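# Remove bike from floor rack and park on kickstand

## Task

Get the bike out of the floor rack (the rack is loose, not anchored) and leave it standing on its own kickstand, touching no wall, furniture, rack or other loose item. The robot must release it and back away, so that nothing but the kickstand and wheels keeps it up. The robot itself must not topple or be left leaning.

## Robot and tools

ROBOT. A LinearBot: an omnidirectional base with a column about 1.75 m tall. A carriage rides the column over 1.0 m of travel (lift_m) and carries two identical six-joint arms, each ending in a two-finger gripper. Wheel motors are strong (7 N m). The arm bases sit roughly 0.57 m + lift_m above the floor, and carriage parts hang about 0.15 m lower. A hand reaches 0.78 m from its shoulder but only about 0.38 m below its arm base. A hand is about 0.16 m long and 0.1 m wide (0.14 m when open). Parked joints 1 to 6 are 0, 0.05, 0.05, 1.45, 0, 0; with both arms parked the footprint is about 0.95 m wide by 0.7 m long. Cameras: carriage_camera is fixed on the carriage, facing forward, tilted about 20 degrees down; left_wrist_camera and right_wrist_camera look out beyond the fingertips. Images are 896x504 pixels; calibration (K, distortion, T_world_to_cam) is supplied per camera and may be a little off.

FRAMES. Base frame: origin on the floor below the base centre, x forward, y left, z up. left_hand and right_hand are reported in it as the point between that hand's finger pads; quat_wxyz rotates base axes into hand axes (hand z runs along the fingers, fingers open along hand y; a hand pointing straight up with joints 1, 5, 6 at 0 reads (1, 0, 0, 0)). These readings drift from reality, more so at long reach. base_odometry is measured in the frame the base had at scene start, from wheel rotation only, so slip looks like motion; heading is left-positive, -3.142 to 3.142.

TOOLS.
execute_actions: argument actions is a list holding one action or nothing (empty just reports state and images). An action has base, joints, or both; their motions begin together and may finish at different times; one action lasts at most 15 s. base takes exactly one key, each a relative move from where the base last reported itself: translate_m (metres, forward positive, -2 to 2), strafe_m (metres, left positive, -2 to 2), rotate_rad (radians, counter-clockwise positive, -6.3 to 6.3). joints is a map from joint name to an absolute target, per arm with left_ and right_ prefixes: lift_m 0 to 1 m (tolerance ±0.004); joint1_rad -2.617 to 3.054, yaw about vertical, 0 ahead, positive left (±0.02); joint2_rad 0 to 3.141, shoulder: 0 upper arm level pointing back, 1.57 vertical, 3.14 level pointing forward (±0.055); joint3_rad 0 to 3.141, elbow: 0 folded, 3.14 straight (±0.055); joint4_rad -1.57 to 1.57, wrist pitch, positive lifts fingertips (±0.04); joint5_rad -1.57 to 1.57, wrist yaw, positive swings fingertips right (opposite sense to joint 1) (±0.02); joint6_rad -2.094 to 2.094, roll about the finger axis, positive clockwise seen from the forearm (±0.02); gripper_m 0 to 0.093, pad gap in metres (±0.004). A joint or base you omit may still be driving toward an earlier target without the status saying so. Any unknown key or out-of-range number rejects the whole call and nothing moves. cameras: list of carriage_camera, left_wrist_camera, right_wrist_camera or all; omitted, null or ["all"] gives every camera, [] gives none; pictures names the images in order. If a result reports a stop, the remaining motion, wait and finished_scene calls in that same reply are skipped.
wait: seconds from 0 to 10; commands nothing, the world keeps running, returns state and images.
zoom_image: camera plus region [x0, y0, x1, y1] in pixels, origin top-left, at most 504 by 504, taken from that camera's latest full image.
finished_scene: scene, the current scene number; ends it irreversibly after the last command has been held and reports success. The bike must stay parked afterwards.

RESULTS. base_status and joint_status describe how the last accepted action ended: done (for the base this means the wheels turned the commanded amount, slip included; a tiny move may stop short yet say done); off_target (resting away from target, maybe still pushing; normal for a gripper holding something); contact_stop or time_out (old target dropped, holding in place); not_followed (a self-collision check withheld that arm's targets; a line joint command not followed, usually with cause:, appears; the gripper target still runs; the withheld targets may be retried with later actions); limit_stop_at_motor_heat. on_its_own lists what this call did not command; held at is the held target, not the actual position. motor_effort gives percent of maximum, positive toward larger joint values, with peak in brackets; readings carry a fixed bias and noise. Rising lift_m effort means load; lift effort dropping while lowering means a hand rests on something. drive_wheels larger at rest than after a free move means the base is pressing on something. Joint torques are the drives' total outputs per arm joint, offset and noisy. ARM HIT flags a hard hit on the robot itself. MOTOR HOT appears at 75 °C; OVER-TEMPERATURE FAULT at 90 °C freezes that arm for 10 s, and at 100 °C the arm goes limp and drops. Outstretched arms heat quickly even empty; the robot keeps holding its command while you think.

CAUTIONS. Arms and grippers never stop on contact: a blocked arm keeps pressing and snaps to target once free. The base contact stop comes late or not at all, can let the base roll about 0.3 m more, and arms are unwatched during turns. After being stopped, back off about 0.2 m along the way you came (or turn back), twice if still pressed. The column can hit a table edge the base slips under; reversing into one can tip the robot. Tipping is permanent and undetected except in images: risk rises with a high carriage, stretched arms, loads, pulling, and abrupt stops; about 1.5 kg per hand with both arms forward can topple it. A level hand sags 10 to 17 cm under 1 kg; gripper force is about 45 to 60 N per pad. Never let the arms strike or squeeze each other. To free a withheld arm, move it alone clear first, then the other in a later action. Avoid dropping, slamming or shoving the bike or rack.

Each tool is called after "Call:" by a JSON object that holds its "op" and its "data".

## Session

Call:
{"op": "execute_actions", "data": {"actions": []}}

Scene clock: 0.00 s.
Joint torques (N m, as the arm reports them, + toward a larger angle): no reading
base_odometry: x=+0.000 y=+0.000 heading=+0.000 (m, m, rad; odometry frame)
base_status: not commanded
joint_positions: lift_m=+0.300 left_joint1_rad=+0.026 left_joint2_rad=+0.054 left_joint3_rad=+0.048 left_joint4_rad=+1.486 left_joint5_rad=-0.038 left_joint6_rad=-0.037 left_gripper_m=+0.094 right_joint1_rad=-0.002 right_joint2_rad=+0.050 right_joint3_rad=+0.059 right_joint4_rad=+1.490 right_joint5_rad=-0.013 right_joint6_rad=+0.025 right_gripper_m=+0.094
joint_status: not commanded
motor_effort: lift_m=+16 drive_wheels=+0 (%)
left_hand: x=+0.2849 y=+0.3442 z=+1.3082 quat_wxyz=(+0.999, -0.020, +0.045, -0.005) (m; base frame)
right_hand: x=+0.2795 y=-0.3348 z=+1.3113 quat_wxyz=(+0.999, -0.006, +0.036, +0.012) (m; base frame)
pictures: carriage_camera, left_wrist_camera, right_wrist_camera
camera_calibration (this result's frames):
carriage_camera: T_world_to_cam=[[0.0541726, -0.998366, 0.0181988, -0.0350441], [-0.36568, -0.0367951, -0.930013, 1.26613], [0.929163, 0.0437263, -0.367076, 0.312289], [0, 0, 0, 1]] pos_world=[0.174729, -0.00205481, 1.29279]
left_wrist_camera: T_world_to_cam=[[-0.0417916, -0.998969, 0.0177303, 0.331806], [0.747493, -0.0430362, -0.662874, 0.67468], [0.662953, -0.0144493, 0.748521, -1.03534], [0, 0, 0, 1]] pos_world=[0.195929, 0.34554, 1.21632]
right_wrist_camera: T_world_to_cam=[[0.0639732, -0.997925, -0.00734799, -0.341844], [0.741602, 0.0524658, -0.668785, 0.68636], [0.667783, 0.0373351, 0.743419, -1.02337], [0, 0, 0, 1]] pos_world=[0.196252, -0.338938, 1.21731]
Images, in order (width x height): carriage_camera 896x504, left_wrist_camera 896x504, right_wrist_camera 896x504.

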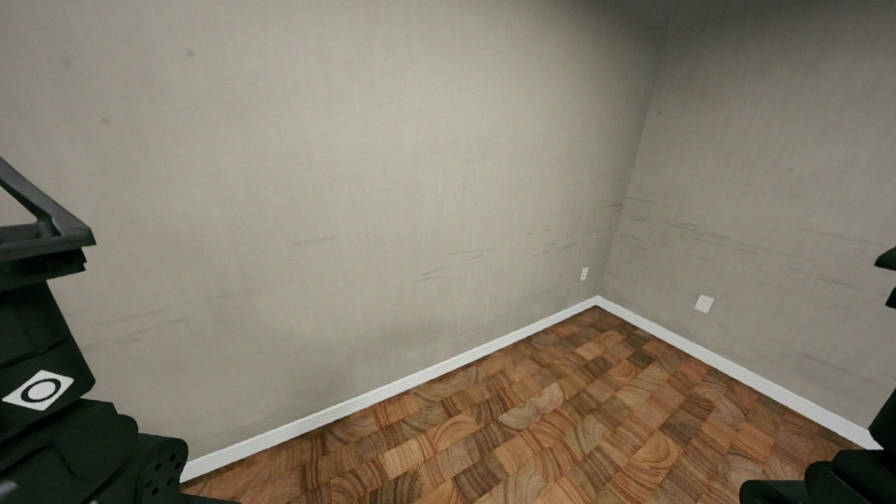

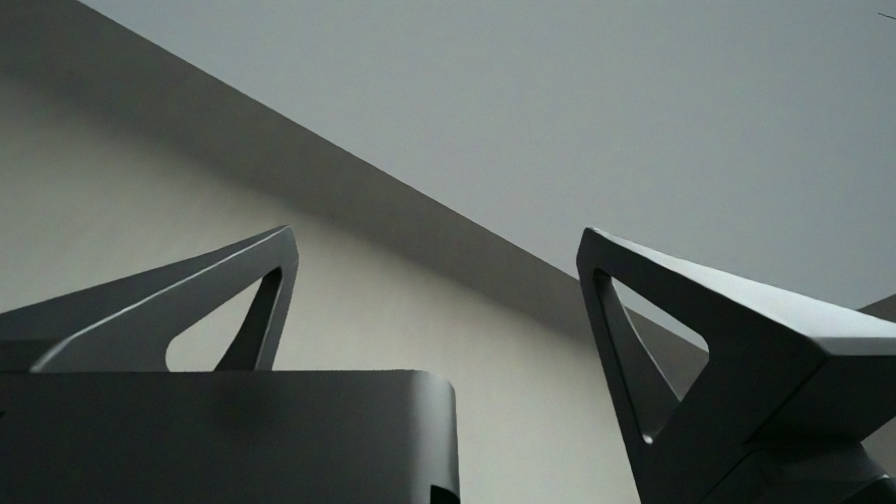

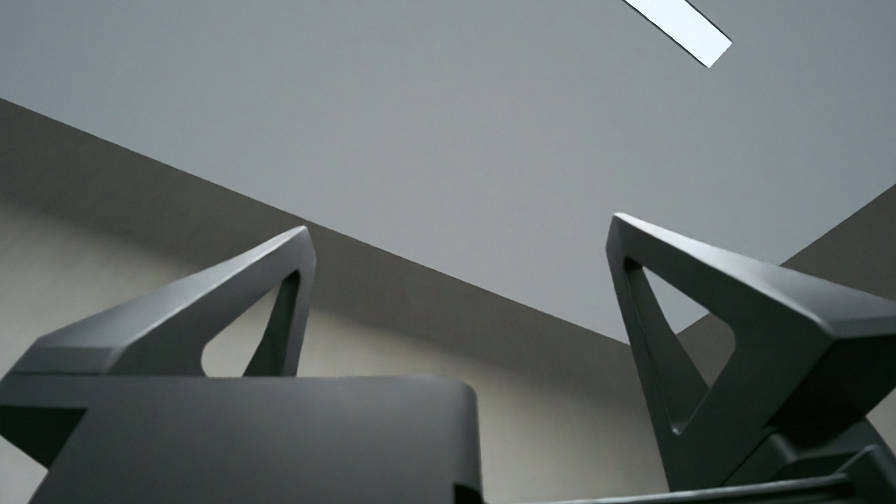

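Call:
{"op": "execute_actions", "data": {"actions": [{"base":{"rotate_rad":-2.4}}], "cameras": ["carriage_camera"]}}

Scene clock: 6.03 s.
Joint torques (N m, as the arm reports them, + toward a larger angle): left_arm=[ 0.09  4.16  5.92 -0.08 -0.02  0.02] | right_arm=[ 0.09  3.85  5.91 -0.17 -0.08  0.07]
base_odometry: x=+0.000 y=+0.000 heading=-2.400 (m, m, rad; odometry frame)
base_status: done
joint_positions: lift_m=+0.300 left_joint1_rad=+0.026 left_joint2_rad=+0.054 left_joint3_rad=+0.048 left_joint4_rad=+1.483 left_joint5_rad=-0.038 left_joint6_rad=-0.037 left_gripper_m=+0.094 right_joint1_rad=-0.002 right_joint2_rad=+0.050 right_joint3_rad=+0.059 right_joint4_rad=+1.490 right_joint5_rad=-0.013 right_joint6_rad=+0.025 right_gripper_m=+0.094
joint_status: not commanded
motor_effort: lift_m=+16(16) drive_wheels=+3(8) (%)
left_hand: x=+0.2858 y=+0.3442 z=+1.3081 quat_wxyz=(+0.999, -0.020, +0.046, -0.005) (m; base frame)
right_hand: x=+0.2796 y=-0.3348 z=+1.3113 quat_wxyz=(+0.999, -0.006, +0.036, +0.012) (m; base frame)
pictures: carriage_camera
camera_calibration (this result's frames):
carriage_camera: T_world_to_cam=[[0.0541726, -0.998366, 0.0181988, -0.0350441], [-0.36568, -0.0367951, -0.930013, 1.26613], [0.929163, 0.0437263, -0.367076, 0.312289], [0, 0, 0, 1]] pos_world=[0.174729, -0.00205481, 1.29279]
Images, in order (width x height): carriage_camera 896x504.

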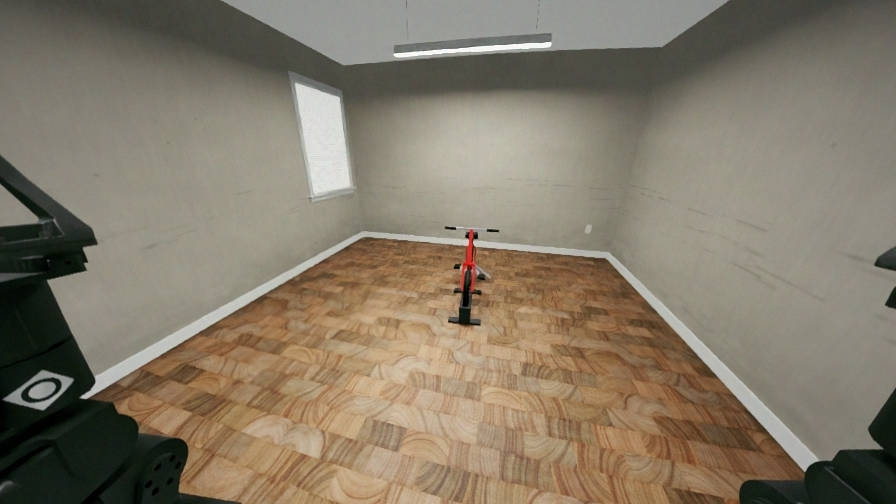

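Call:
{"op": "zoom_image", "data": {"camera": "carriage_camera", "region": [400,210,540,340]}}

Region (400, 210, 540, 340) of carriage_camera's 896x504 image, scaled by 3.600, with more detail than that image has; it fills the top 468 rows of this view, and the rest is white.

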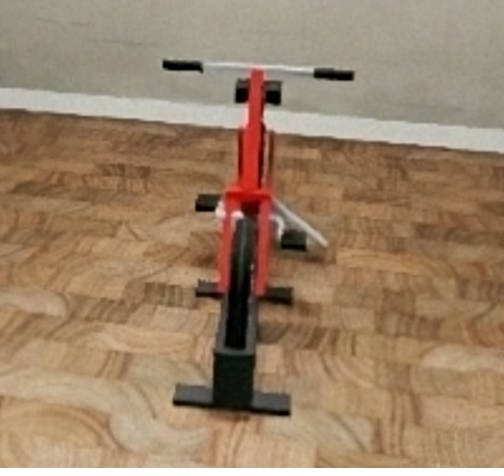

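Call:
{"op": "execute_actions", "data": {"actions": [{"base":{"translate_m":1.1},"joints":{"lift_m":0.2}}], "cameras": []}}

Call:
{"op": "execute_actions", "data": {"actions": [{"base":{"strafe_m":-1.05}}], "cameras": []}}

Call:
{"op": "execute_actions", "data": {"actions": [{"base":{"translate_m":1.3}}], "cameras": []}}

Call:
{"op": "execute_actions", "data": {"actions": [{"base":{"rotate_rad":1.49}}], "cameras": ["carriage_camera"]}}

Scene clock: 22.30 s.
Joint torques (N m, as the arm reports them, + toward a larger angle): left_arm=[ 0.1   4.12  5.91 -0.12 -0.03  0.02] | right_arm=[ 0.09  3.88  5.91 -0.18 -0.08  0.06]
base_odometry: x=-0.812 y=-0.742 heading=-2.400 (m, m, rad; odometry frame)
base_status: done
joint_positions: lift_m=+0.200 left_joint1_rad=+0.026 left_joint2_rad=+0.054 left_joint3_rad=+0.048 left_joint4_rad=+1.485 left_joint5_rad=-0.038 left_joint6_rad=-0.037 left_gripper_m=+0.094 right_joint1_rad=-0.002 right_joint2_rad=+0.050 right_joint3_rad=+0.059 right_joint4_rad=+1.490 right_joint5_rad=-0.013 right_joint6_rad=+0.025 right_gripper_m=+0.094
joint_status: all done
motor_effort: lift_m=+13(13) drive_wheels=-3(10) (%)
left_hand: x=+0.2852 y=+0.3442 z=+1.2084 quat_wxyz=(+0.999, -0.020, +0.045, -0.005) (m; base frame)
right_hand: x=+0.2796 y=-0.3348 z=+1.2115 quat_wxyz=(+0.999, -0.006, +0.036, +0.012) (m; base frame)
pictures: none
No camera images: the call's "cameras" was empty. Leave "cameras" out to get every camera's image.

Scene clock: 26.70 s.
Joint torques (N m, as the arm reports them, + toward a larger angle): left_arm=[ 0.13  4.13  5.88 -0.13 -0.03  0.02] | right_arm=[ 0.09  3.89  5.98 -0.18 -0.1   0.06]
base_odometry: x=-1.521 y=+0.032 heading=-2.400 (m, m, rad; odometry frame)
base_status: done
joint_positions: lift_m=+0.200 left_joint1_rad=+0.026 left_joint2_rad=+0.054 left_joint3_rad=+0.048 left_joint4_rad=+1.485 left_joint5_rad=-0.038 left_joint6_rad=-0.037 left_gripper_m=+0.094 right_joint1_rad=-0.002 right_joint2_rad=+0.050 right_joint3_rad=+0.059 right_joint4_rad=+1.490 right_joint5_rad=-0.013 right_joint6_rad=+0.025 right_gripper_m=+0.094
joint_status: not commanded
motor_effort: lift_m=+13(12) drive_wheels=-1(5) (%)
left_hand: x=+0.2852 y=+0.3442 z=+1.2084 quat_wxyz=(+0.999, -0.020, +0.045, -0.005) (m; base frame)
right_hand: x=+0.2796 y=-0.3348 z=+1.2115 quat_wxyz=(+0.999, -0.006, +0.036, +0.012) (m; base frame)
pictures: none
No camera images: the call's "cameras" was empty. Leave "cameras" out to get every camera's image.

Scene clock: 31.70 s.
Joint torques (N m, as the arm reports them, + toward a larger angle): left_arm=[ 0.1   4.19  5.78 -0.14 -0.02  0.01] | right_arm=[ 0.07  3.9   5.93 -0.2  -0.09  0.07]
base_odometry: x=-2.480 y=-0.845 heading=-2.401 (m, m, rad; odometry frame)
base_status: done
joint_positions: lift_m=+0.200 left_joint1_rad=+0.026 left_joint2_rad=+0.054 left_joint3_rad=+0.048 left_joint4_rad=+1.486 left_joint5_rad=-0.038 left_joint6_rad=-0.037 left_gripper_m=+0.094 right_joint1_rad=-0.002 right_joint2_rad=+0.050 right_joint3_rad=+0.059 right_joint4_rad=+1.490 right_joint5_rad=-0.013 right_joint6_rad=+0.025 right_gripper_m=+0.094
joint_status: not commanded
motor_effort: lift_m=+14(13) drive_wheels=-2(10) (%)
left_hand: x=+0.2851 y=+0.3442 z=+1.2084 quat_wxyz=(+0.999, -0.020, +0.045, -0.005) (m; base frame)
right_hand: x=+0.2796 y=-0.3348 z=+1.2115 quat_wxyz=(+0.999, -0.006, +0.036, +0.012) (m; base frame)
pictures: none
No camera images: the call's "cameras" was empty. Leave "cameras" out to get every camera's image.

Scene clock: 34.73 s.
Joint torques (N m, as the arm reports them, + toward a larger angle): left_arm=[ 0.14  4.09  5.88 -0.13 -0.02  0.01] | right_arm=[ 0.06  3.91  5.85 -0.18 -0.08  0.07]
base_odometry: x=-2.480 y=-0.845 heading=-0.911 (m, m, rad; odometry frame)
base_status: done
joint_positions: lift_m=+0.200 left_joint1_rad=+0.026 left_joint2_rad=+0.054 left_joint3_rad=+0.048 left_joint4_rad=+1.485 left_joint5_rad=-0.038 left_joint6_rad=-0.037 left_gripper_m=+0.094 right_joint1_rad=-0.002 right_joint2_rad=+0.050 right_joint3_rad=+0.059 right_joint4_rad=+1.489 right_joint5_rad=-0.013 right_joint6_rad=+0.025 right_gripper_m=+0.094
joint_status: not commanded
motor_effort: lift_m=+14(15) drive_wheels=+2(11) (%)
left_hand: x=+0.2852 y=+0.3442 z=+1.2084 quat_wxyz=(+0.999, -0.020, +0.045, -0.005) (m; base frame)
right_hand: x=+0.2797 y=-0.3348 z=+1.2115 quat_wxyz=(+0.999, -0.006, +0.036, +0.012) (m; base frame)
pictures: carriage_camera
camera_calibration (this result's frames):
carriage_camera: T_world_to_cam=[[0.0541726, -0.998366, 0.0181988, -0.0332286], [-0.36568, -0.0367951, -0.930013, 1.17335], [0.929163, 0.0437263, -0.367076, 0.27567], [0, 0, 0, 1]] pos_world=[0.174729, -0.00205481, 1.19303]
Images, in order (width x height): carriage_camera 896x504.

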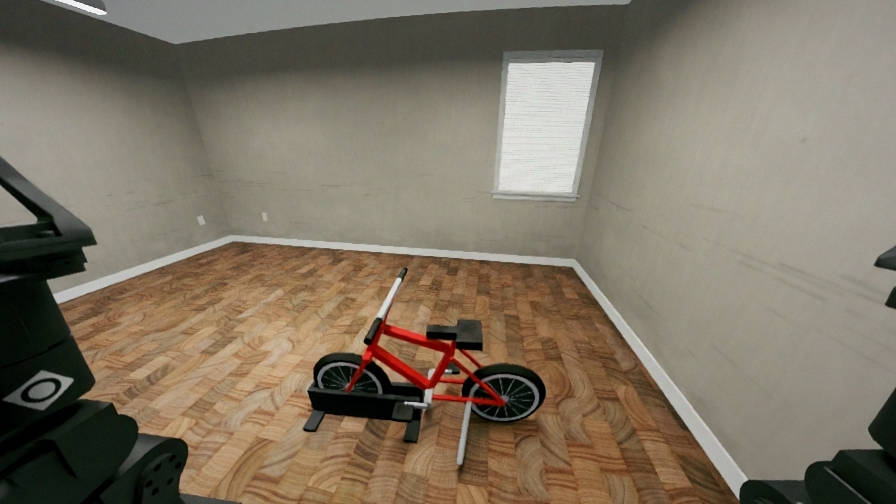

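Call:
{"op": "execute_actions", "data": {"actions": [{"base":{"strafe_m":-0.075},"joints":{"left_joint1_rad":0,"left_joint5_rad":0,"left_joint2_rad":2.0,"left_joint3_rad":1.6,"left_joint4_rad":-1.17}}], "cameras": []}}

Call:
{"op": "execute_actions", "data": {"actions": [{"base":{"translate_m":0.25}}], "cameras": ["carriage_camera","left_wrist_camera"]}}

Scene clock: 48.97 s.
Joint torques (N m, as the arm reports them, + toward a larger angle): left_arm=[ -0.55 -11.13   7.75   0.3   -0.03   0.02] | right_arm=[ 0.13  3.89  5.89 -0.17 -0.07  0.07]
base_odometry: x=-2.540 y=-0.891 heading=-0.910 (m, m, rad; odometry frame)
base_status: done
joint_positions: lift_m=+0.200 left_joint1_rad=+0.008 left_joint2_rad=+2.000 left_joint3_rad=+1.577 left_joint4_rad=-1.168 left_joint5_rad=-0.006 left_joint6_rad=-0.037 left_gripper_m=+0.094 right_joint1_rad=-0.002 right_joint2_rad=+0.050 right_joint3_rad=+0.059 right_joint4_rad=+1.489 right_joint5_rad=-0.013 right_joint6_rad=+0.025 right_gripper_m=+0.094
joint_status: all done
motor_effort: lift_m=+14(15) drive_wheels=+3(6) (%)
left_hand: x=+0.6342 y=+0.3410 z=+0.8394 quat_wxyz=(-0.010, -0.023, +1.000, +0.003) (m; base frame)
right_hand: x=+0.2797 y=-0.3348 z=+1.2115 quat_wxyz=(+0.999, -0.006, +0.036, +0.012) (m; base frame)
pictures: none
No camera images: the call's "cameras" was empty. Leave "cameras" out to get every camera's image.

Scene clock: 51.33 s.
Joint torques (N m, as the arm reports them, + toward a larger angle): left_arm=[ -0.37 -11.2    7.72   0.31  -0.03   0.02] | right_arm=[ 0.1   3.87  5.84 -0.17 -0.08  0.07]
base_odometry: x=-2.386 y=-1.089 heading=-0.911 (m, m, rad; odometry frame)
base_status: done
joint_positions: lift_m=+0.200 left_joint1_rad=+0.008 left_joint2_rad=+2.000 left_joint3_rad=+1.577 left_joint4_rad=-1.169 left_joint5_rad=-0.005 left_joint6_rad=-0.037 left_gripper_m=+0.094 right_joint1_rad=-0.002 right_joint2_rad=+0.050 right_joint3_rad=+0.059 right_joint4_rad=+1.489 right_joint5_rad=-0.013 right_joint6_rad=+0.025 right_gripper_m=+0.094
joint_status: not commanded
motor_effort: lift_m=+13(13) drive_wheels=+2(7) (%)
left_hand: x=+0.6339 y=+0.3408 z=+0.8394 quat_wxyz=(-0.010, -0.023, +1.000, +0.003) (m; base frame)
right_hand: x=+0.2798 y=-0.3348 z=+1.2115 quat_wxyz=(+0.999, -0.006, +0.036, +0.012) (m; base frame)
pictures: carriage_camera, left_wrist_camera
camera_calibration (this result's frames):
carriage_camera: T_world_to_cam=[[0.0541726, -0.998366, 0.0181988, -0.0332287], [-0.36568, -0.0367951, -0.930013, 1.17335], [0.929163, 0.0437263, -0.367076, 0.27567], [0, 0, 0, 1]] pos_world=[0.174729, -0.00205481, 1.19303]
left_wrist_camera: T_world_to_cam=[[0.0773847, -0.996806, 0.0197488, 0.273372], [-0.789993, -0.0492214, 0.611137, 0.0102537], [-0.608212, -0.0628941, -0.791279, 1.19898], [0, 0, 0, 1]] pos_world=[0.71618, 0.348412, 0.937062]
Images, in order (width x height): carriage_camera 896x504, left_wrist_camera 896x504.

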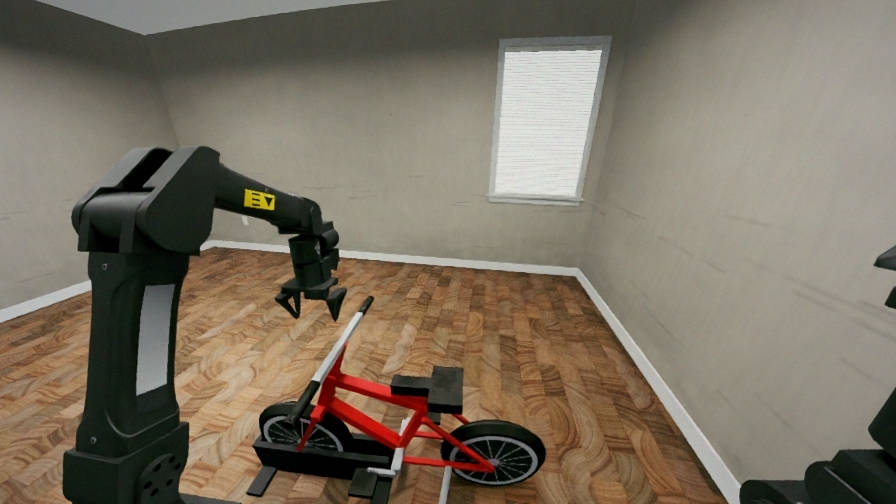

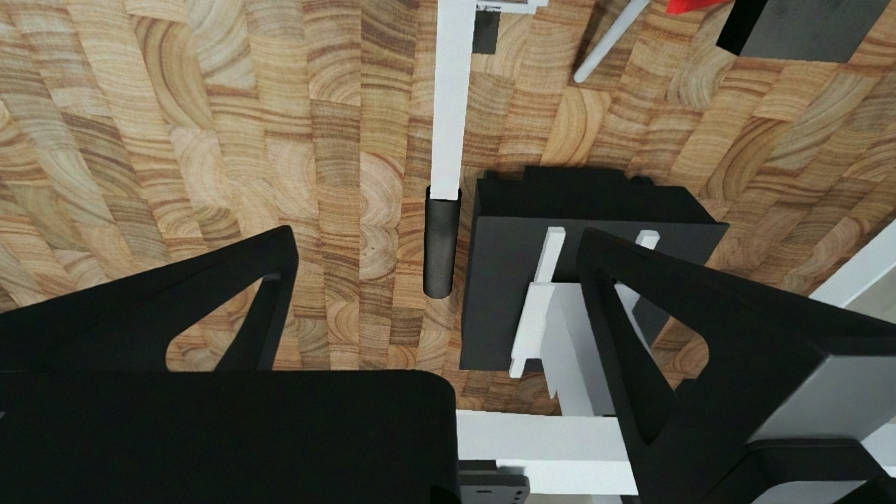

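Call:
{"op": "execute_actions", "data": {"actions": [{"base":{"translate_m":0.03}}], "cameras": []}}

Call:
{"op": "execute_actions", "data": {"actions": [{"joints":{"lift_m":0.025}}], "cameras": ["left_wrist_camera"]}}

Call:
{"op": "execute_actions", "data": {"actions": [{"joints":{"left_gripper_m":0.0}}], "cameras": []}}

Call:
{"op": "execute_actions", "data": {"actions": [{"base":{"strafe_m":-0.2},"joints":{"left_joint1_rad":0.0}}], "cameras": ["carriage_camera","left_wrist_camera"]}}

Scene clock: 60.47 s.
Joint torques (N m, as the arm reports them, + toward a larger angle): left_arm=[ -0.45 -11.08   7.83   0.33  -0.04   0.01] | right_arm=[ 0.13  3.86  5.9  -0.17 -0.08  0.06]
base_odometry: x=-2.368 y=-1.112 heading=-0.911 (m, m, rad; odometry frame)
base_status: done
joint_positions: lift_m=+0.200 left_joint1_rad=+0.008 left_joint2_rad=+2.000 left_joint3_rad=+1.577 left_joint4_rad=-1.169 left_joint5_rad=-0.005 left_joint6_rad=-0.037 left_gripper_m=+0.094 right_joint1_rad=-0.002 right_joint2_rad=+0.050 right_joint3_rad=+0.059 right_joint4_rad=+1.489 right_joint5_rad=-0.013 right_joint6_rad=+0.025 right_gripper_m=+0.094
joint_status: not commanded
motor_effort: lift_m=+13(13) drive_wheels=+2(9) (%)
left_hand: x=+0.6339 y=+0.3408 z=+0.8394 quat_wxyz=(-0.010, -0.023, +1.000, +0.003) (m; base frame)
right_hand: x=+0.2799 y=-0.3348 z=+1.2115 quat_wxyz=(+0.999, -0.006, +0.037, +0.012) (m; base frame)
pictures: none
No camera images: the call's "cameras" was empty. Leave "cameras" out to get every camera's image.

Scene clock: 61.70 s.
Joint torques (N m, as the arm reports them, + toward a larger angle): left_arm=[ -0.46 -11.1    7.21   0.33  -0.04   0.01] | right_arm=[ 0.14  3.85  5.91 -0.16 -0.08  0.06]
base_odometry: x=-2.368 y=-1.112 heading=-0.911 (m, m, rad; odometry frame)
base_status: not commanded
joint_positions: lift_m=+0.025 left_joint1_rad=+0.008 left_joint2_rad=+2.001 left_joint3_rad=+1.586 left_joint4_rad=-1.170 left_joint5_rad=-0.005 left_joint6_rad=-0.037 left_gripper_m=+0.094 right_joint1_rad=-0.002 right_joint2_rad=+0.050 right_joint3_rad=+0.059 right_joint4_rad=+1.489 right_joint5_rad=-0.013 right_joint6_rad=+0.025 right_gripper_m=+0.094
joint_status: all done
motor_effort: lift_m=+13(14) drive_wheels=-3(3) (%)
left_hand: x=+0.6362 y=+0.3408 z=+0.6663 quat_wxyz=(-0.007, -0.023, +1.000, +0.003) (m; base frame)
right_hand: x=+0.2799 y=-0.3348 z=+1.0365 quat_wxyz=(+0.999, -0.006, +0.037, +0.012) (m; base frame)
pictures: left_wrist_camera
camera_calibration (this result's frames):
left_wrist_camera: T_world_to_cam=[[0.0772397, -0.996807, 0.0202528, 0.276386], [-0.794402, -0.0492558, 0.605392, 0.124542], [-0.602461, -0.0628492, -0.79567, 1.06265], [0, 0, 0, 1]] pos_world=[0.717794, 0.348425, 0.764525]
Images, in order (width x height): left_wrist_camera 896x504.

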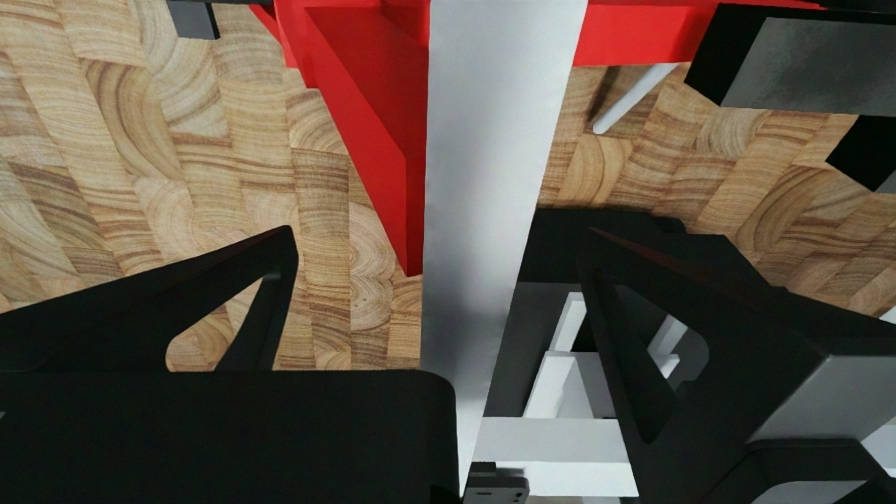

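Scene clock: 62.43 s.
Joint torques (N m, as the arm reports them, + toward a larger angle): left_arm=[ -0.16 -11.17   7.23   0.37  -0.16   0.06] | right_arm=[ 0.12  3.84  5.99 -0.18 -0.08  0.06]
base_odometry: x=-2.368 y=-1.112 heading=-0.911 (m, m, rad; odometry frame)
base_status: not commanded
joint_positions: lift_m=+0.025 left_joint1_rad=+0.004 left_joint2_rad=+2.001 left_joint3_rad=+1.586 left_joint4_rad=-1.172 left_joint5_rad=+0.009 left_joint6_rad=-0.044 left_gripper_m=+0.018 right_joint1_rad=-0.002 right_joint2_rad=+0.050 right_joint3_rad=+0.059 right_joint4_rad=+1.489 right_joint5_rad=-0.013 right_joint6_rad=+0.025 right_gripper_m=+0.094
joint_status: left_gripper_m off_target (ended at +0.018, target +0.000)
motor_effort: lift_m=+15(12) drive_wheels=+2(3) (%)
left_hand: x=+0.6358 y=+0.3367 z=+0.6663 quat_wxyz=(-0.008, -0.024, +1.000, -0.005) (m; base frame)
right_hand: x=+0.2799 y=-0.3348 z=+1.0365 quat_wxyz=(+0.999, -0.006, +0.037, +0.012) (m; base frame)
pictures: none
No camera images: the call's "cameras" was empty. Leave "cameras" out to get every camera's image.

Scene clock: 64.57 s.
Joint torques (N m, as the arm reports them, + toward a larger angle): left_arm=[  0.66 -11.17   7.22   0.33  -0.13   0.05] | right_arm=[ 0.12  3.83  5.88 -0.16 -0.07  0.07]
base_odometry: x=-2.526 y=-1.235 heading=-0.911 (m, m, rad; odometry frame)
base_status: done
joint_positions: lift_m=+0.025 left_joint1_rad=-0.007 left_joint2_rad=+2.001 left_joint3_rad=+1.586 left_joint4_rad=-1.170 left_joint5_rad=+0.009 left_joint6_rad=-0.041 left_gripper_m=+0.018 right_joint1_rad=-0.002 right_joint2_rad=+0.050 right_joint3_rad=+0.059 right_joint4_rad=+1.489 right_joint5_rad=-0.013 right_joint6_rad=+0.025 right_gripper_m=+0.094
joint_status: all done
motor_effort: lift_m=+13(14) drive_wheels=+0(6) (%)
left_hand: x=+0.6362 y=+0.3327 z=+0.6663 quat_wxyz=(-0.007, -0.017, +1.000, -0.005) (m; base frame)
right_hand: x=+0.2799 y=-0.3348 z=+1.0365 quat_wxyz=(+0.999, -0.006, +0.037, +0.012) (m; base frame)
pictures: carriage_camera, left_wrist_camera
camera_calibration (this result's frames):
carriage_camera: T_world_to_cam=[[0.0541726, -0.998366, 0.0181988, -0.0300438], [-0.36568, -0.0367951, -0.930013, 1.01059], [0.929163, 0.0437263, -0.367076, 0.21143], [0, 0, 0, 1]] pos_world=[0.174729, -0.00205481, 1.01802]
left_wrist_camera: T_world_to_cam=[[0.0664078, -0.997191, 0.0346522, 0.265765], [-0.794841, -0.0318747, 0.60598, 0.118243], [-0.603173, -0.0677848, -0.794725, 1.06361], [0, 0, 0, 1]] pos_world=[0.717878, 0.340884, 0.764416]
Images, in order (width x height): carriage_camera 896x504, left_wrist_camera 896x504.

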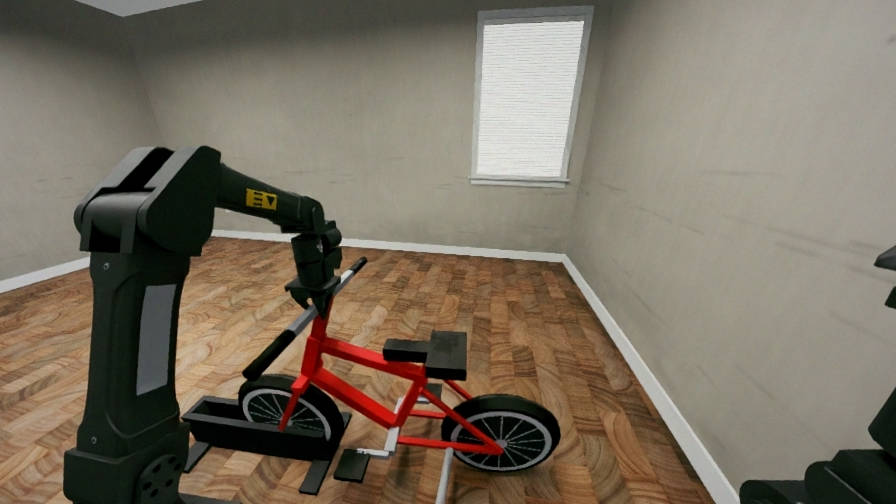

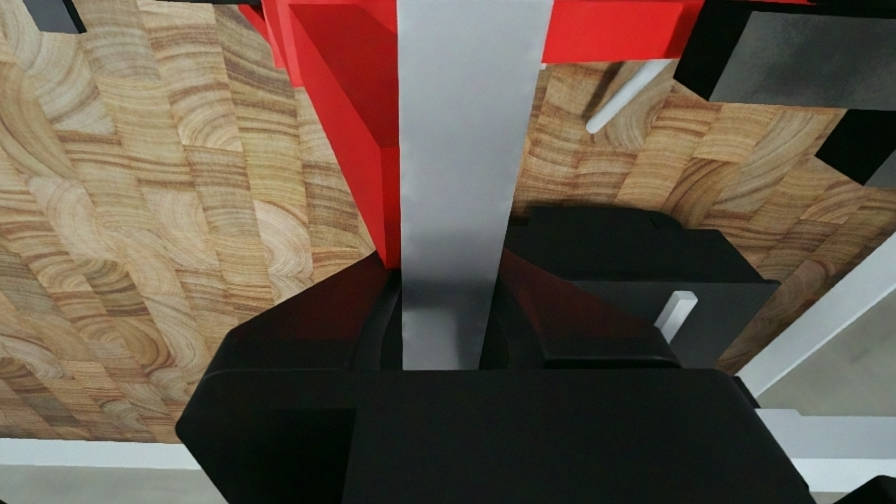

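Call:
{"op": "execute_actions", "data": {"actions": [{"base":{"strafe_m":-0.3},"joints":{"left_joint1_rad":0.0}}], "cameras": ["carriage_camera"]}}

Scene clock: 70.47 s.
Joint torques (N m, as the arm reports them, + toward a larger angle): left_arm=[  0.84 -11.28   7.23   0.23   0.02  -0.13] | right_arm=[ 0.09  3.88  5.84 -0.16 -0.08  0.08]
base_odometry: x=-2.763 y=-1.419 heading=-0.911 (m, m, rad; odometry frame)
base_status: done
joint_positions: lift_m=+0.025 left_joint1_rad=-0.010 left_joint2_rad=+2.001 left_joint3_rad=+1.586 left_joint4_rad=-1.155 left_joint5_rad=-0.010 left_joint6_rad=-0.023 left_gripper_m=+0.017 right_joint1_rad=-0.002 right_joint2_rad=+0.050 right_joint3_rad=+0.059 right_joint4_rad=+1.489 right_joint5_rad=-0.013 right_joint6_rad=+0.025 right_gripper_m=+0.094
joint_status: all done
motor_effort: lift_m=+14(12) drive_wheels=-1(3) (%)
left_hand: x=+0.6399 y=+0.3348 z=+0.6663 quat_wxyz=(+0.001, -0.006, +1.000, +0.005) (m; base frame)
right_hand: x=+0.2799 y=-0.3348 z=+1.0365 quat_wxyz=(+0.999, -0.006, +0.037, +0.012) (m; base frame)
pictures: carriage_camera
camera_calibration (this result's frames):
carriage_camera: T_world_to_cam=[[0.0541726, -0.998366, 0.0181988, -0.0300438], [-0.36568, -0.0367951, -0.930013, 1.01059], [0.929163, 0.0437263, -0.367076, 0.21143], [0, 0, 0, 1]] pos_world=[0.174729, -0.00205481, 1.01802]
Images, in order (width x height): carriage_camera 896x504.

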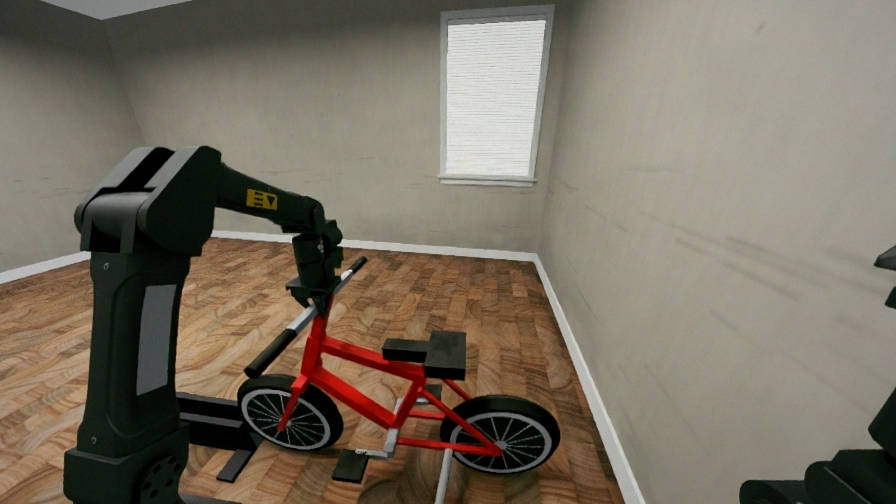

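Call:
{"op": "execute_actions", "data": {"actions": [{"base":{"strafe_m":-0.11},"joints":{"left_joint1_rad":0.0}}], "cameras": ["carriage_camera"]}}

Call:
{"op": "execute_actions", "data": {"actions": [{"base":{"translate_m":-0.07},"joints":{"left_joint1_rad":0.0}}], "cameras": ["carriage_camera"]}}

Scene clock: 76.00 s.
Joint torques (N m, as the arm reports them, + toward a larger angle): left_arm=[  0.65 -11.25   7.17   0.2   -0.03  -0.14] | right_arm=[ 0.06  3.89  5.91 -0.16 -0.12  0.08]
base_odometry: x=-2.848 y=-1.485 heading=-0.910 (m, m, rad; odometry frame)
base_status: strafe_m contact_stop (by the wheels' count: -0.107 of -0.110)
joint_positions: lift_m=+0.025 left_joint1_rad=-0.006 left_joint2_rad=+2.001 left_joint3_rad=+1.586 left_joint4_rad=-1.152 left_joint5_rad=-0.004 left_joint6_rad=-0.022 left_gripper_m=+0.017 right_joint1_rad=-0.002 right_joint2_rad=+0.050 right_joint3_rad=+0.059 right_joint4_rad=+1.488 right_joint5_rad=-0.012 right_joint6_rad=+0.025 right_gripper_m=+0.094
joint_status: all done
motor_effort: lift_m=+17(17) drive_wheels=+13(47) (%)
left_hand: x=+0.6408 y=+0.3354 z=+0.6661 quat_wxyz=(+0.003, -0.008, +1.000, +0.002) (m; base frame)
right_hand: x=+0.2799 y=-0.3349 z=+1.0362 quat_wxyz=(+0.999, -0.006, +0.037, +0.012) (m; base frame)
pictures: carriage_camera
camera_calibration (this result's frames):
carriage_camera: T_world_to_cam=[[0.0541726, -0.998366, 0.0181988, -0.0300378], [-0.36568, -0.0367951, -0.930013, 1.01029], [0.929163, 0.0437263, -0.367076, 0.211309], [0, 0, 0, 1]] pos_world=[0.174729, -0.00205481, 1.01769]
Images, in order (width x height): carriage_camera 896x504.

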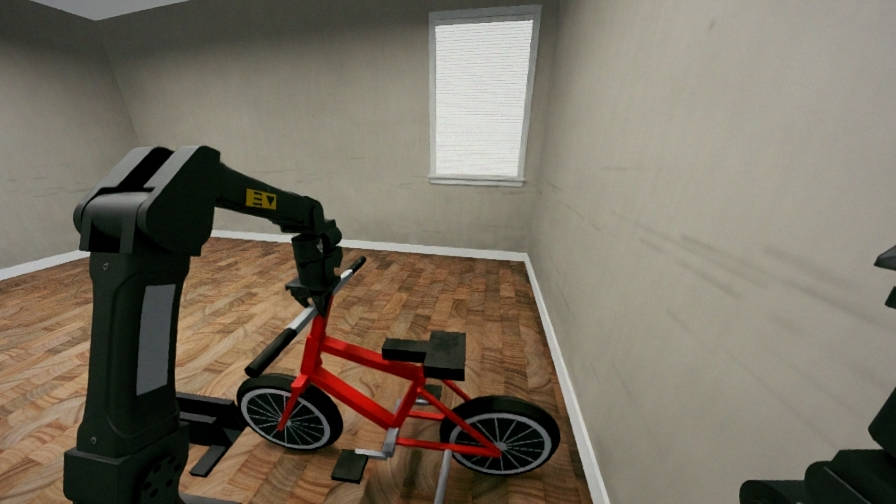

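not run: a stop came earlier in this reply.

Call:
{"op": "execute_actions", "data": {"actions": [{"base":{"strafe_m":0.04},"joints":{"left_joint1_rad":-0.14}}], "cameras": ["carriage_camera"]}}

Call:
{"op": "zoom_image", "data": {"camera": "carriage_camera", "region": [160,340,640,504]}}

Scene clock: 83.57 s.
Joint torques (N m, as the arm reports them, + toward a larger angle): left_arm=[ -0.21 -11.19   7.18   0.3   -0.18   0.07] | right_arm=[ 0.08  3.87  5.89 -0.16 -0.1   0.06]
base_odometry: x=-2.816 y=-1.461 heading=-0.910 (m, m, rad; odometry frame)
base_status: done
joint_positions: lift_m=+0.025 left_joint1_rad=-0.134 left_joint2_rad=+2.000 left_joint3_rad=+1.586 left_joint4_rad=-1.165 left_joint5_rad=+0.013 left_joint6_rad=-0.043 left_gripper_m=+0.017 right_joint1_rad=-0.002 right_joint2_rad=+0.050 right_joint3_rad=+0.059 right_joint4_rad=+1.488 right_joint5_rad=-0.012 right_joint6_rad=+0.025 right_gripper_m=+0.094
joint_status: all done
motor_effort: lift_m=+15(14) drive_wheels=+2(14) (%)
left_hand: x=+0.6340 y=+0.2843 z=+0.6663 quat_wxyz=(-0.004, +0.046, +0.999, -0.006) (m; base frame)
right_hand: x=+0.2800 y=-0.3349 z=+1.0362 quat_wxyz=(+0.999, -0.006, +0.037, +0.012) (m; base frame)
pictures: carriage_camera
camera_calibration (this result's frames):
carriage_camera: T_world_to_cam=[[0.0541726, -0.998366, 0.0181988, -0.0300378], [-0.36568, -0.0367951, -0.930013, 1.01029], [0.929163, 0.0437263, -0.367076, 0.211309], [0, 0, 0, 1]] pos_world=[0.174729, -0.00205481, 1.01769]
Images, in order (width x height): carriage_camera 896x504.

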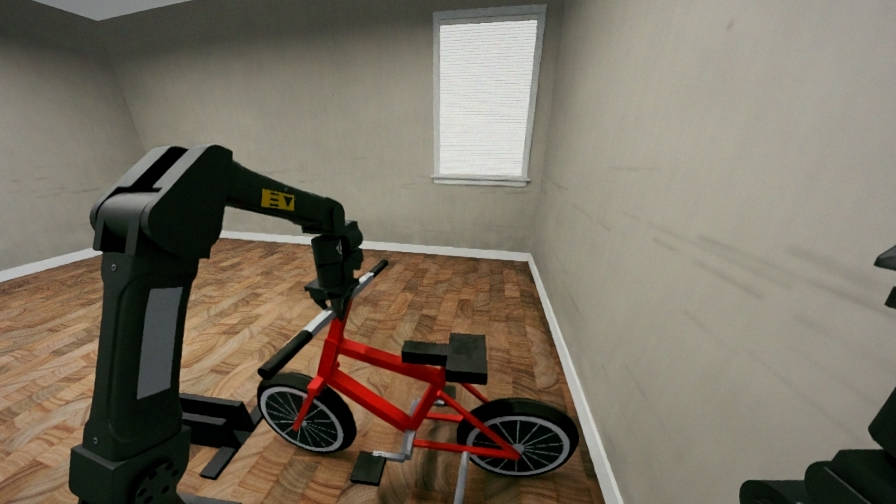

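Region (160, 340, 640, 504) of carriage_camera's 896x504 image, scaled by 1.050, with more detail than that image has; it fills the top 172 rows of this view, and the rest is white.

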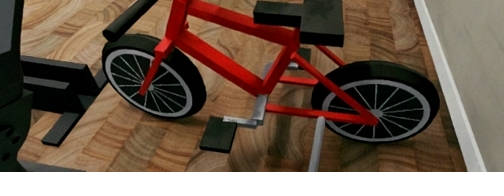

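Call:
{"op": "execute_actions", "data": {"actions": [{"base":{"translate_m":-0.08},"joints":{"left_joint1_rad":-0.14}}], "cameras": []}}

Call:
{"op": "execute_actions", "data": {"actions": [{"joints":{"left_gripper_m":0.04}}], "cameras": []}}

Call:
{"op": "execute_actions", "data": {"actions": [{"joints":{"left_gripper_m":0.093}}], "cameras": ["carriage_camera"]}}

Call:
{"op": "execute_actions", "data": {"actions": [{"joints":{"lift_m":0.25}}], "cameras": []}}

Call:
{"op": "execute_actions", "data": {"actions": [{"base":{"translate_m":-0.4}}], "cameras": ["carriage_camera"]}}

Call:
{"op": "zoom_image", "data": {"camera": "carriage_camera", "region": [200,240,680,480]}}

Scene clock: 92.80 s.
Joint torques (N m, as the arm reports them, + toward a larger angle): left_arm=[ -0.32 -12.33   7.28  -0.24  -0.11  -0.17] | right_arm=[ 0.07  3.86  5.93 -0.16 -0.09  0.07]
base_odometry: x=-2.865 y=-1.397 heading=-0.910 (m, m, rad; odometry frame)
base_status: done
joint_positions: lift_m=+0.025 left_joint1_rad=-0.134 left_joint2_rad=+2.011 left_joint3_rad=+1.586 left_joint4_rad=-1.094 left_joint5_rad=+0.005 left_joint6_rad=-0.019 left_gripper_m=+0.017 right_joint1_rad=-0.002 right_joint2_rad=+0.050 right_joint3_rad=+0.059 right_joint4_rad=+1.488 right_joint5_rad=-0.012 right_joint6_rad=+0.025 right_gripper_m=+0.094
joint_status: all done
motor_effort: lift_m=+16(17) drive_wheels=-2(5) (%)
left_hand: x=+0.6507 y=+0.2834 z=+0.6627 quat_wxyz=(+0.026, +0.058, +0.998, -0.005) (m; base frame)
right_hand: x=+0.2800 y=-0.3349 z=+1.0362 quat_wxyz=(+0.999, -0.006, +0.037, +0.012) (m; base frame)
pictures: none
No camera images: the call's "cameras" was empty. Leave "cameras" out to get every camera's image.

Scene clock: 94.30 s.
Joint torques (N m, as the arm reports them, + toward a larger angle): left_arm=[ -0.07 -11.95   7.15   0.29  -0.18   0.13] | right_arm=[ 0.07  3.96  5.94 -0.14 -0.09  0.07]
base_odometry: x=-2.865 y=-1.397 heading=-0.910 (m, m, rad; odometry frame)
base_status: not commanded
joint_positions: lift_m=+0.025 left_joint1_rad=-0.137 left_joint2_rad=+2.009 left_joint3_rad=+1.586 left_joint4_rad=-1.166 left_joint5_rad=+0.014 left_joint6_rad=-0.050 left_gripper_m=+0.040 right_joint1_rad=-0.002 right_joint2_rad=+0.050 right_joint3_rad=+0.059 right_joint4_rad=+1.488 right_joint5_rad=-0.012 right_joint6_rad=+0.025 right_gripper_m=+0.094
joint_status: all done
motor_effort: lift_m=+16(15) drive_wheels=+1(4) (%)
left_hand: x=+0.6331 y=+0.2833 z=+0.6630 quat_wxyz=(-0.010, +0.043, +0.999, -0.006) (m; base frame)
right_hand: x=+0.2800 y=-0.3349 z=+1.0362 quat_wxyz=(+0.999, -0.006, +0.037, +0.012) (m; base frame)
pictures: none
No camera images: the call's "cameras" was empty. Leave "cameras" out to get every camera's image.

Scene clock: 94.90 s.
Joint torques (N m, as the arm reports them, + toward a larger angle): left_arm=[ -0.16 -11.99   7.15   0.31  -0.09   0.1 ] | right_arm=[ 0.07  3.91  5.97 -0.15 -0.09  0.06]
base_odometry: x=-2.865 y=-1.397 heading=-0.910 (m, m, rad; odometry frame)
base_status: not commanded
joint_positions: lift_m=+0.025 left_joint1_rad=-0.137 left_joint2_rad=+2.009 left_joint3_rad=+1.586 left_joint4_rad=-1.168 left_joint5_rad=+0.004 left_joint6_rad=-0.046 left_gripper_m=+0.093 right_joint1_rad=-0.002 right_joint2_rad=+0.050 right_joint3_rad=+0.059 right_joint4_rad=+1.488 right_joint5_rad=-0.012 right_joint6_rad=+0.025 right_gripper_m=+0.094
joint_status: all done
motor_effort: lift_m=+15(17) drive_wheels=-1(1) (%)
left_hand: x=+0.6328 y=+0.2852 z=+0.6630 quat_wxyz=(-0.010, +0.045, +0.999, -0.001) (m; base frame)
right_hand: x=+0.2800 y=-0.3349 z=+1.0362 quat_wxyz=(+0.999, -0.006, +0.037, +0.012) (m; base frame)
pictures: carriage_camera
camera_calibration (this result's frames):
carriage_camera: T_world_to_cam=[[0.0541726, -0.998366, 0.0181988, -0.0300378], [-0.36568, -0.0367951, -0.930013, 1.01029], [0.929163, 0.0437263, -0.367076, 0.211309], [0, 0, 0, 1]] pos_world=[0.174729, -0.00205481, 1.01769]
Images, in order (width x height): carriage_camera 896x504.

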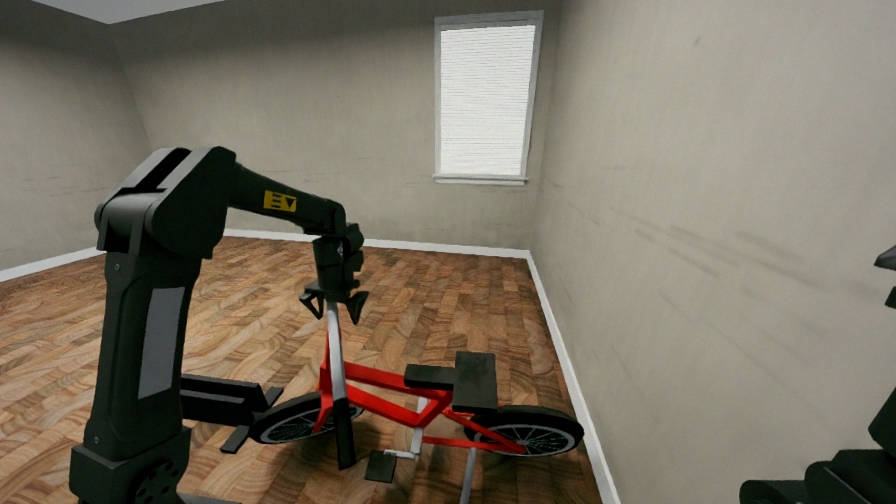

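Scene clock: 96.33 s.
Joint torques (N m, as the arm reports them, + toward a larger angle): left_arm=[ -0.12 -11.41   7.14   0.32  -0.09   0.1 ] | right_arm=[ 0.04  3.87  5.91 -0.15 -0.09  0.07]
base_odometry: x=-2.865 y=-1.397 heading=-0.910 (m, m, rad; odometry frame)
base_status: not commanded
joint_positions: lift_m=+0.250 left_joint1_rad=-0.137 left_joint2_rad=+2.003 left_joint3_rad=+1.586 left_joint4_rad=-1.169 left_joint5_rad=+0.004 left_joint6_rad=-0.046 left_gripper_m=+0.093 right_joint1_rad=-0.002 right_joint2_rad=+0.050 right_joint3_rad=+0.059 right_joint4_rad=+1.488 right_joint5_rad=-0.012 right_joint6_rad=+0.025 right_gripper_m=+0.094
joint_status: all done
motor_effort: lift_m=+17(21) drive_wheels=-1(1) (%)
left_hand: x=+0.6329 y=+0.2852 z=+0.8899 quat_wxyz=(-0.008, +0.045, +0.999, -0.001) (m; base frame)
right_hand: x=+0.2800 y=-0.3349 z=+1.2609 quat_wxyz=(+0.999, -0.006, +0.037, +0.012) (m; base frame)
pictures: none
No camera images: the call's "cameras" was empty. Leave "cameras" out to get every camera's image.

Scene clock: 99.43 s.
Joint torques (N m, as the arm reports them, + toward a larger angle): left_arm=[  0.03 -11.11   7.19   0.35  -0.09   0.1 ] | right_arm=[ 0.09  3.83  5.91 -0.17 -0.09  0.07]
base_odometry: x=-3.102 y=-1.092 heading=-0.907 (m, m, rad; odometry frame)
base_status: translate_m contact_stop (by the wheels' count: -0.387 of -0.400)
joint_positions: lift_m=+0.250 left_joint1_rad=-0.139 left_joint2_rad=+2.001 left_joint3_rad=+1.586 left_joint4_rad=-1.173 left_joint5_rad=+0.004 left_joint6_rad=-0.045 left_gripper_m=+0.093 right_joint1_rad=-0.002 right_joint2_rad=+0.050 right_joint3_rad=+0.059 right_joint4_rad=+1.491 right_joint5_rad=-0.011 right_joint6_rad=+0.025 right_gripper_m=+0.094
joint_status: not commanded
motor_effort: lift_m=+17(17) drive_wheels=+8(36) (%)
left_hand: x=+0.6320 y=+0.2843 z=+0.8909 quat_wxyz=(-0.008, +0.047, +0.999, -0.001) (m; base frame)
right_hand: x=+0.2793 y=-0.3351 z=+1.2610 quat_wxyz=(+0.999, -0.005, +0.035, +0.012) (m; base frame)
pictures: carriage_camera
camera_calibration (this result's frames):
carriage_camera: T_world_to_cam=[[0.0541726, -0.998366, 0.0181988, -0.034129], [-0.36568, -0.0367951, -0.930013, 1.21936], [0.929163, 0.0437263, -0.367076, 0.293831], [0, 0, 0, 1]] pos_world=[0.174729, -0.00205481, 1.2425]
Images, in order (width x height): carriage_camera 896x504.

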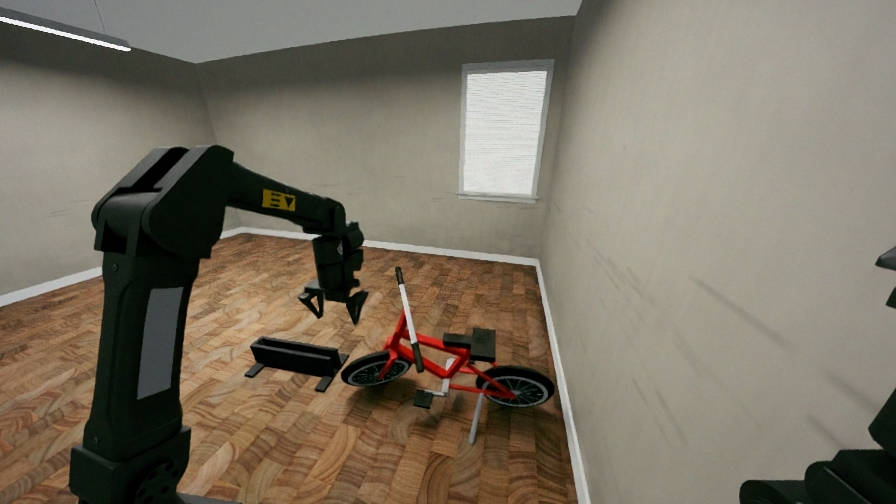

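Region (200, 240, 680, 480) of carriage_camera's 896x504 image, scaled by 1.050, with more detail than that image has.

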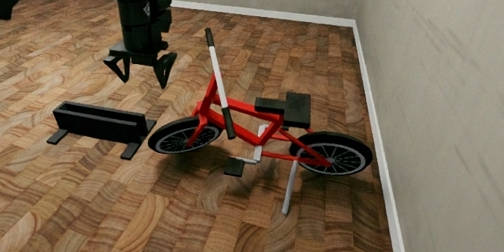

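Call:
{"op": "zoom_image", "data": {"camera": "carriage_camera", "region": [300,330,400,400]}}

Call:
{"op": "zoom_image", "data": {"camera": "carriage_camera", "region": [500,350,600,420]}}

Region (300, 330, 400, 400) of carriage_camera's 896x504 image, scaled by 5.040, with more detail than that image has; it fills the top 353 rows of this view, and the rest is white.

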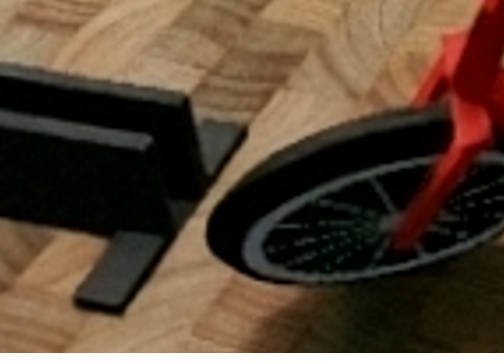

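Region (500, 350, 600, 420) of carriage_camera's 896x504 image, scaled by 5.040, with more detail than that image has; it fills the top 353 rows of this view, and the rest is white.

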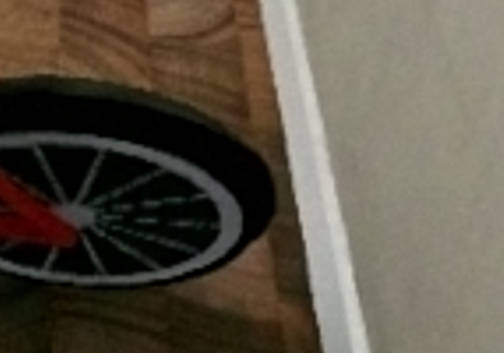

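Both are clear. I'll ease off the wall behind, then finish.

Call:
{"op": "execute_actions", "data": {"actions": [{"base":{"translate_m":0.08},"joints":{"left_joint2_rad":0.05,"left_joint3_rad":0.05,"left_joint4_rad":1.45,"left_joint1_rad":0}}], "cameras": ["carriage_camera"]}}

Call:
{"op": "finished_scene", "data": {"scene": 2}}

Scene clock: 123.77 s.
Joint torques (N m, as the arm reports them, + toward a larger angle): left_arm=[-0.42  3.15  4.26 -0.12 -0.04  0.08] | right_arm=[ 0.06  3.9   5.88 -0.19 -0.1   0.07]
base_odometry: x=-3.053 y=-1.155 heading=-0.907 (m, m, rad; odometry frame)
base_status: done
joint_positions: lift_m=+0.250 left_joint1_rad=+0.007 left_joint2_rad=+0.060 left_joint3_rad=+0.071 left_joint4_rad=+1.451 left_joint5_rad=-0.001 left_joint6_rad=-0.045 left_gripper_m=+0.093 right_joint1_rad=-0.002 right_joint2_rad=+0.050 right_joint3_rad=+0.059 right_joint4_rad=+1.491 right_joint5_rad=-0.011 right_joint6_rad=+0.025 right_gripper_m=+0.094
joint_status: all done
motor_effort: lift_m=+17(16) drive_wheels=-3(14) (%)
left_hand: x=+0.2887 y=+0.3374 z=+1.2634 quat_wxyz=(+0.998, -0.002, +0.054, -0.019) (m; base frame)
right_hand: x=+0.2794 y=-0.3351 z=+1.2610 quat_wxyz=(+0.999, -0.005, +0.036, +0.012) (m; base frame)
pictures: carriage_camera
camera_calibration (this result's frames):
carriage_camera: T_world_to_cam=[[0.0541726, -0.998366, 0.0181988, -0.034129], [-0.36568, -0.0367951, -0.930013, 1.21936], [0.929163, 0.0437263, -0.367076, 0.293831], [0, 0, 0, 1]] pos_world=[0.174729, -0.00205481, 1.2425]
Images, in order (width x height): carriage_camera 896x504.

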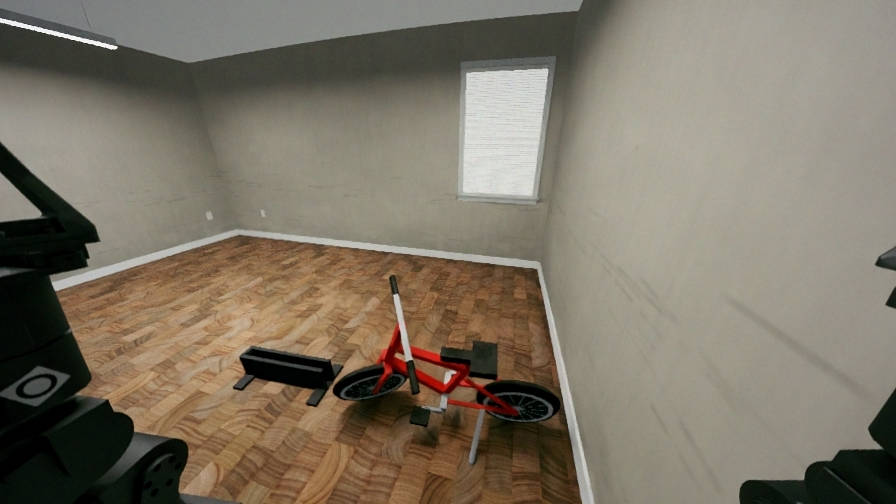

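The scene is finished: the task was done.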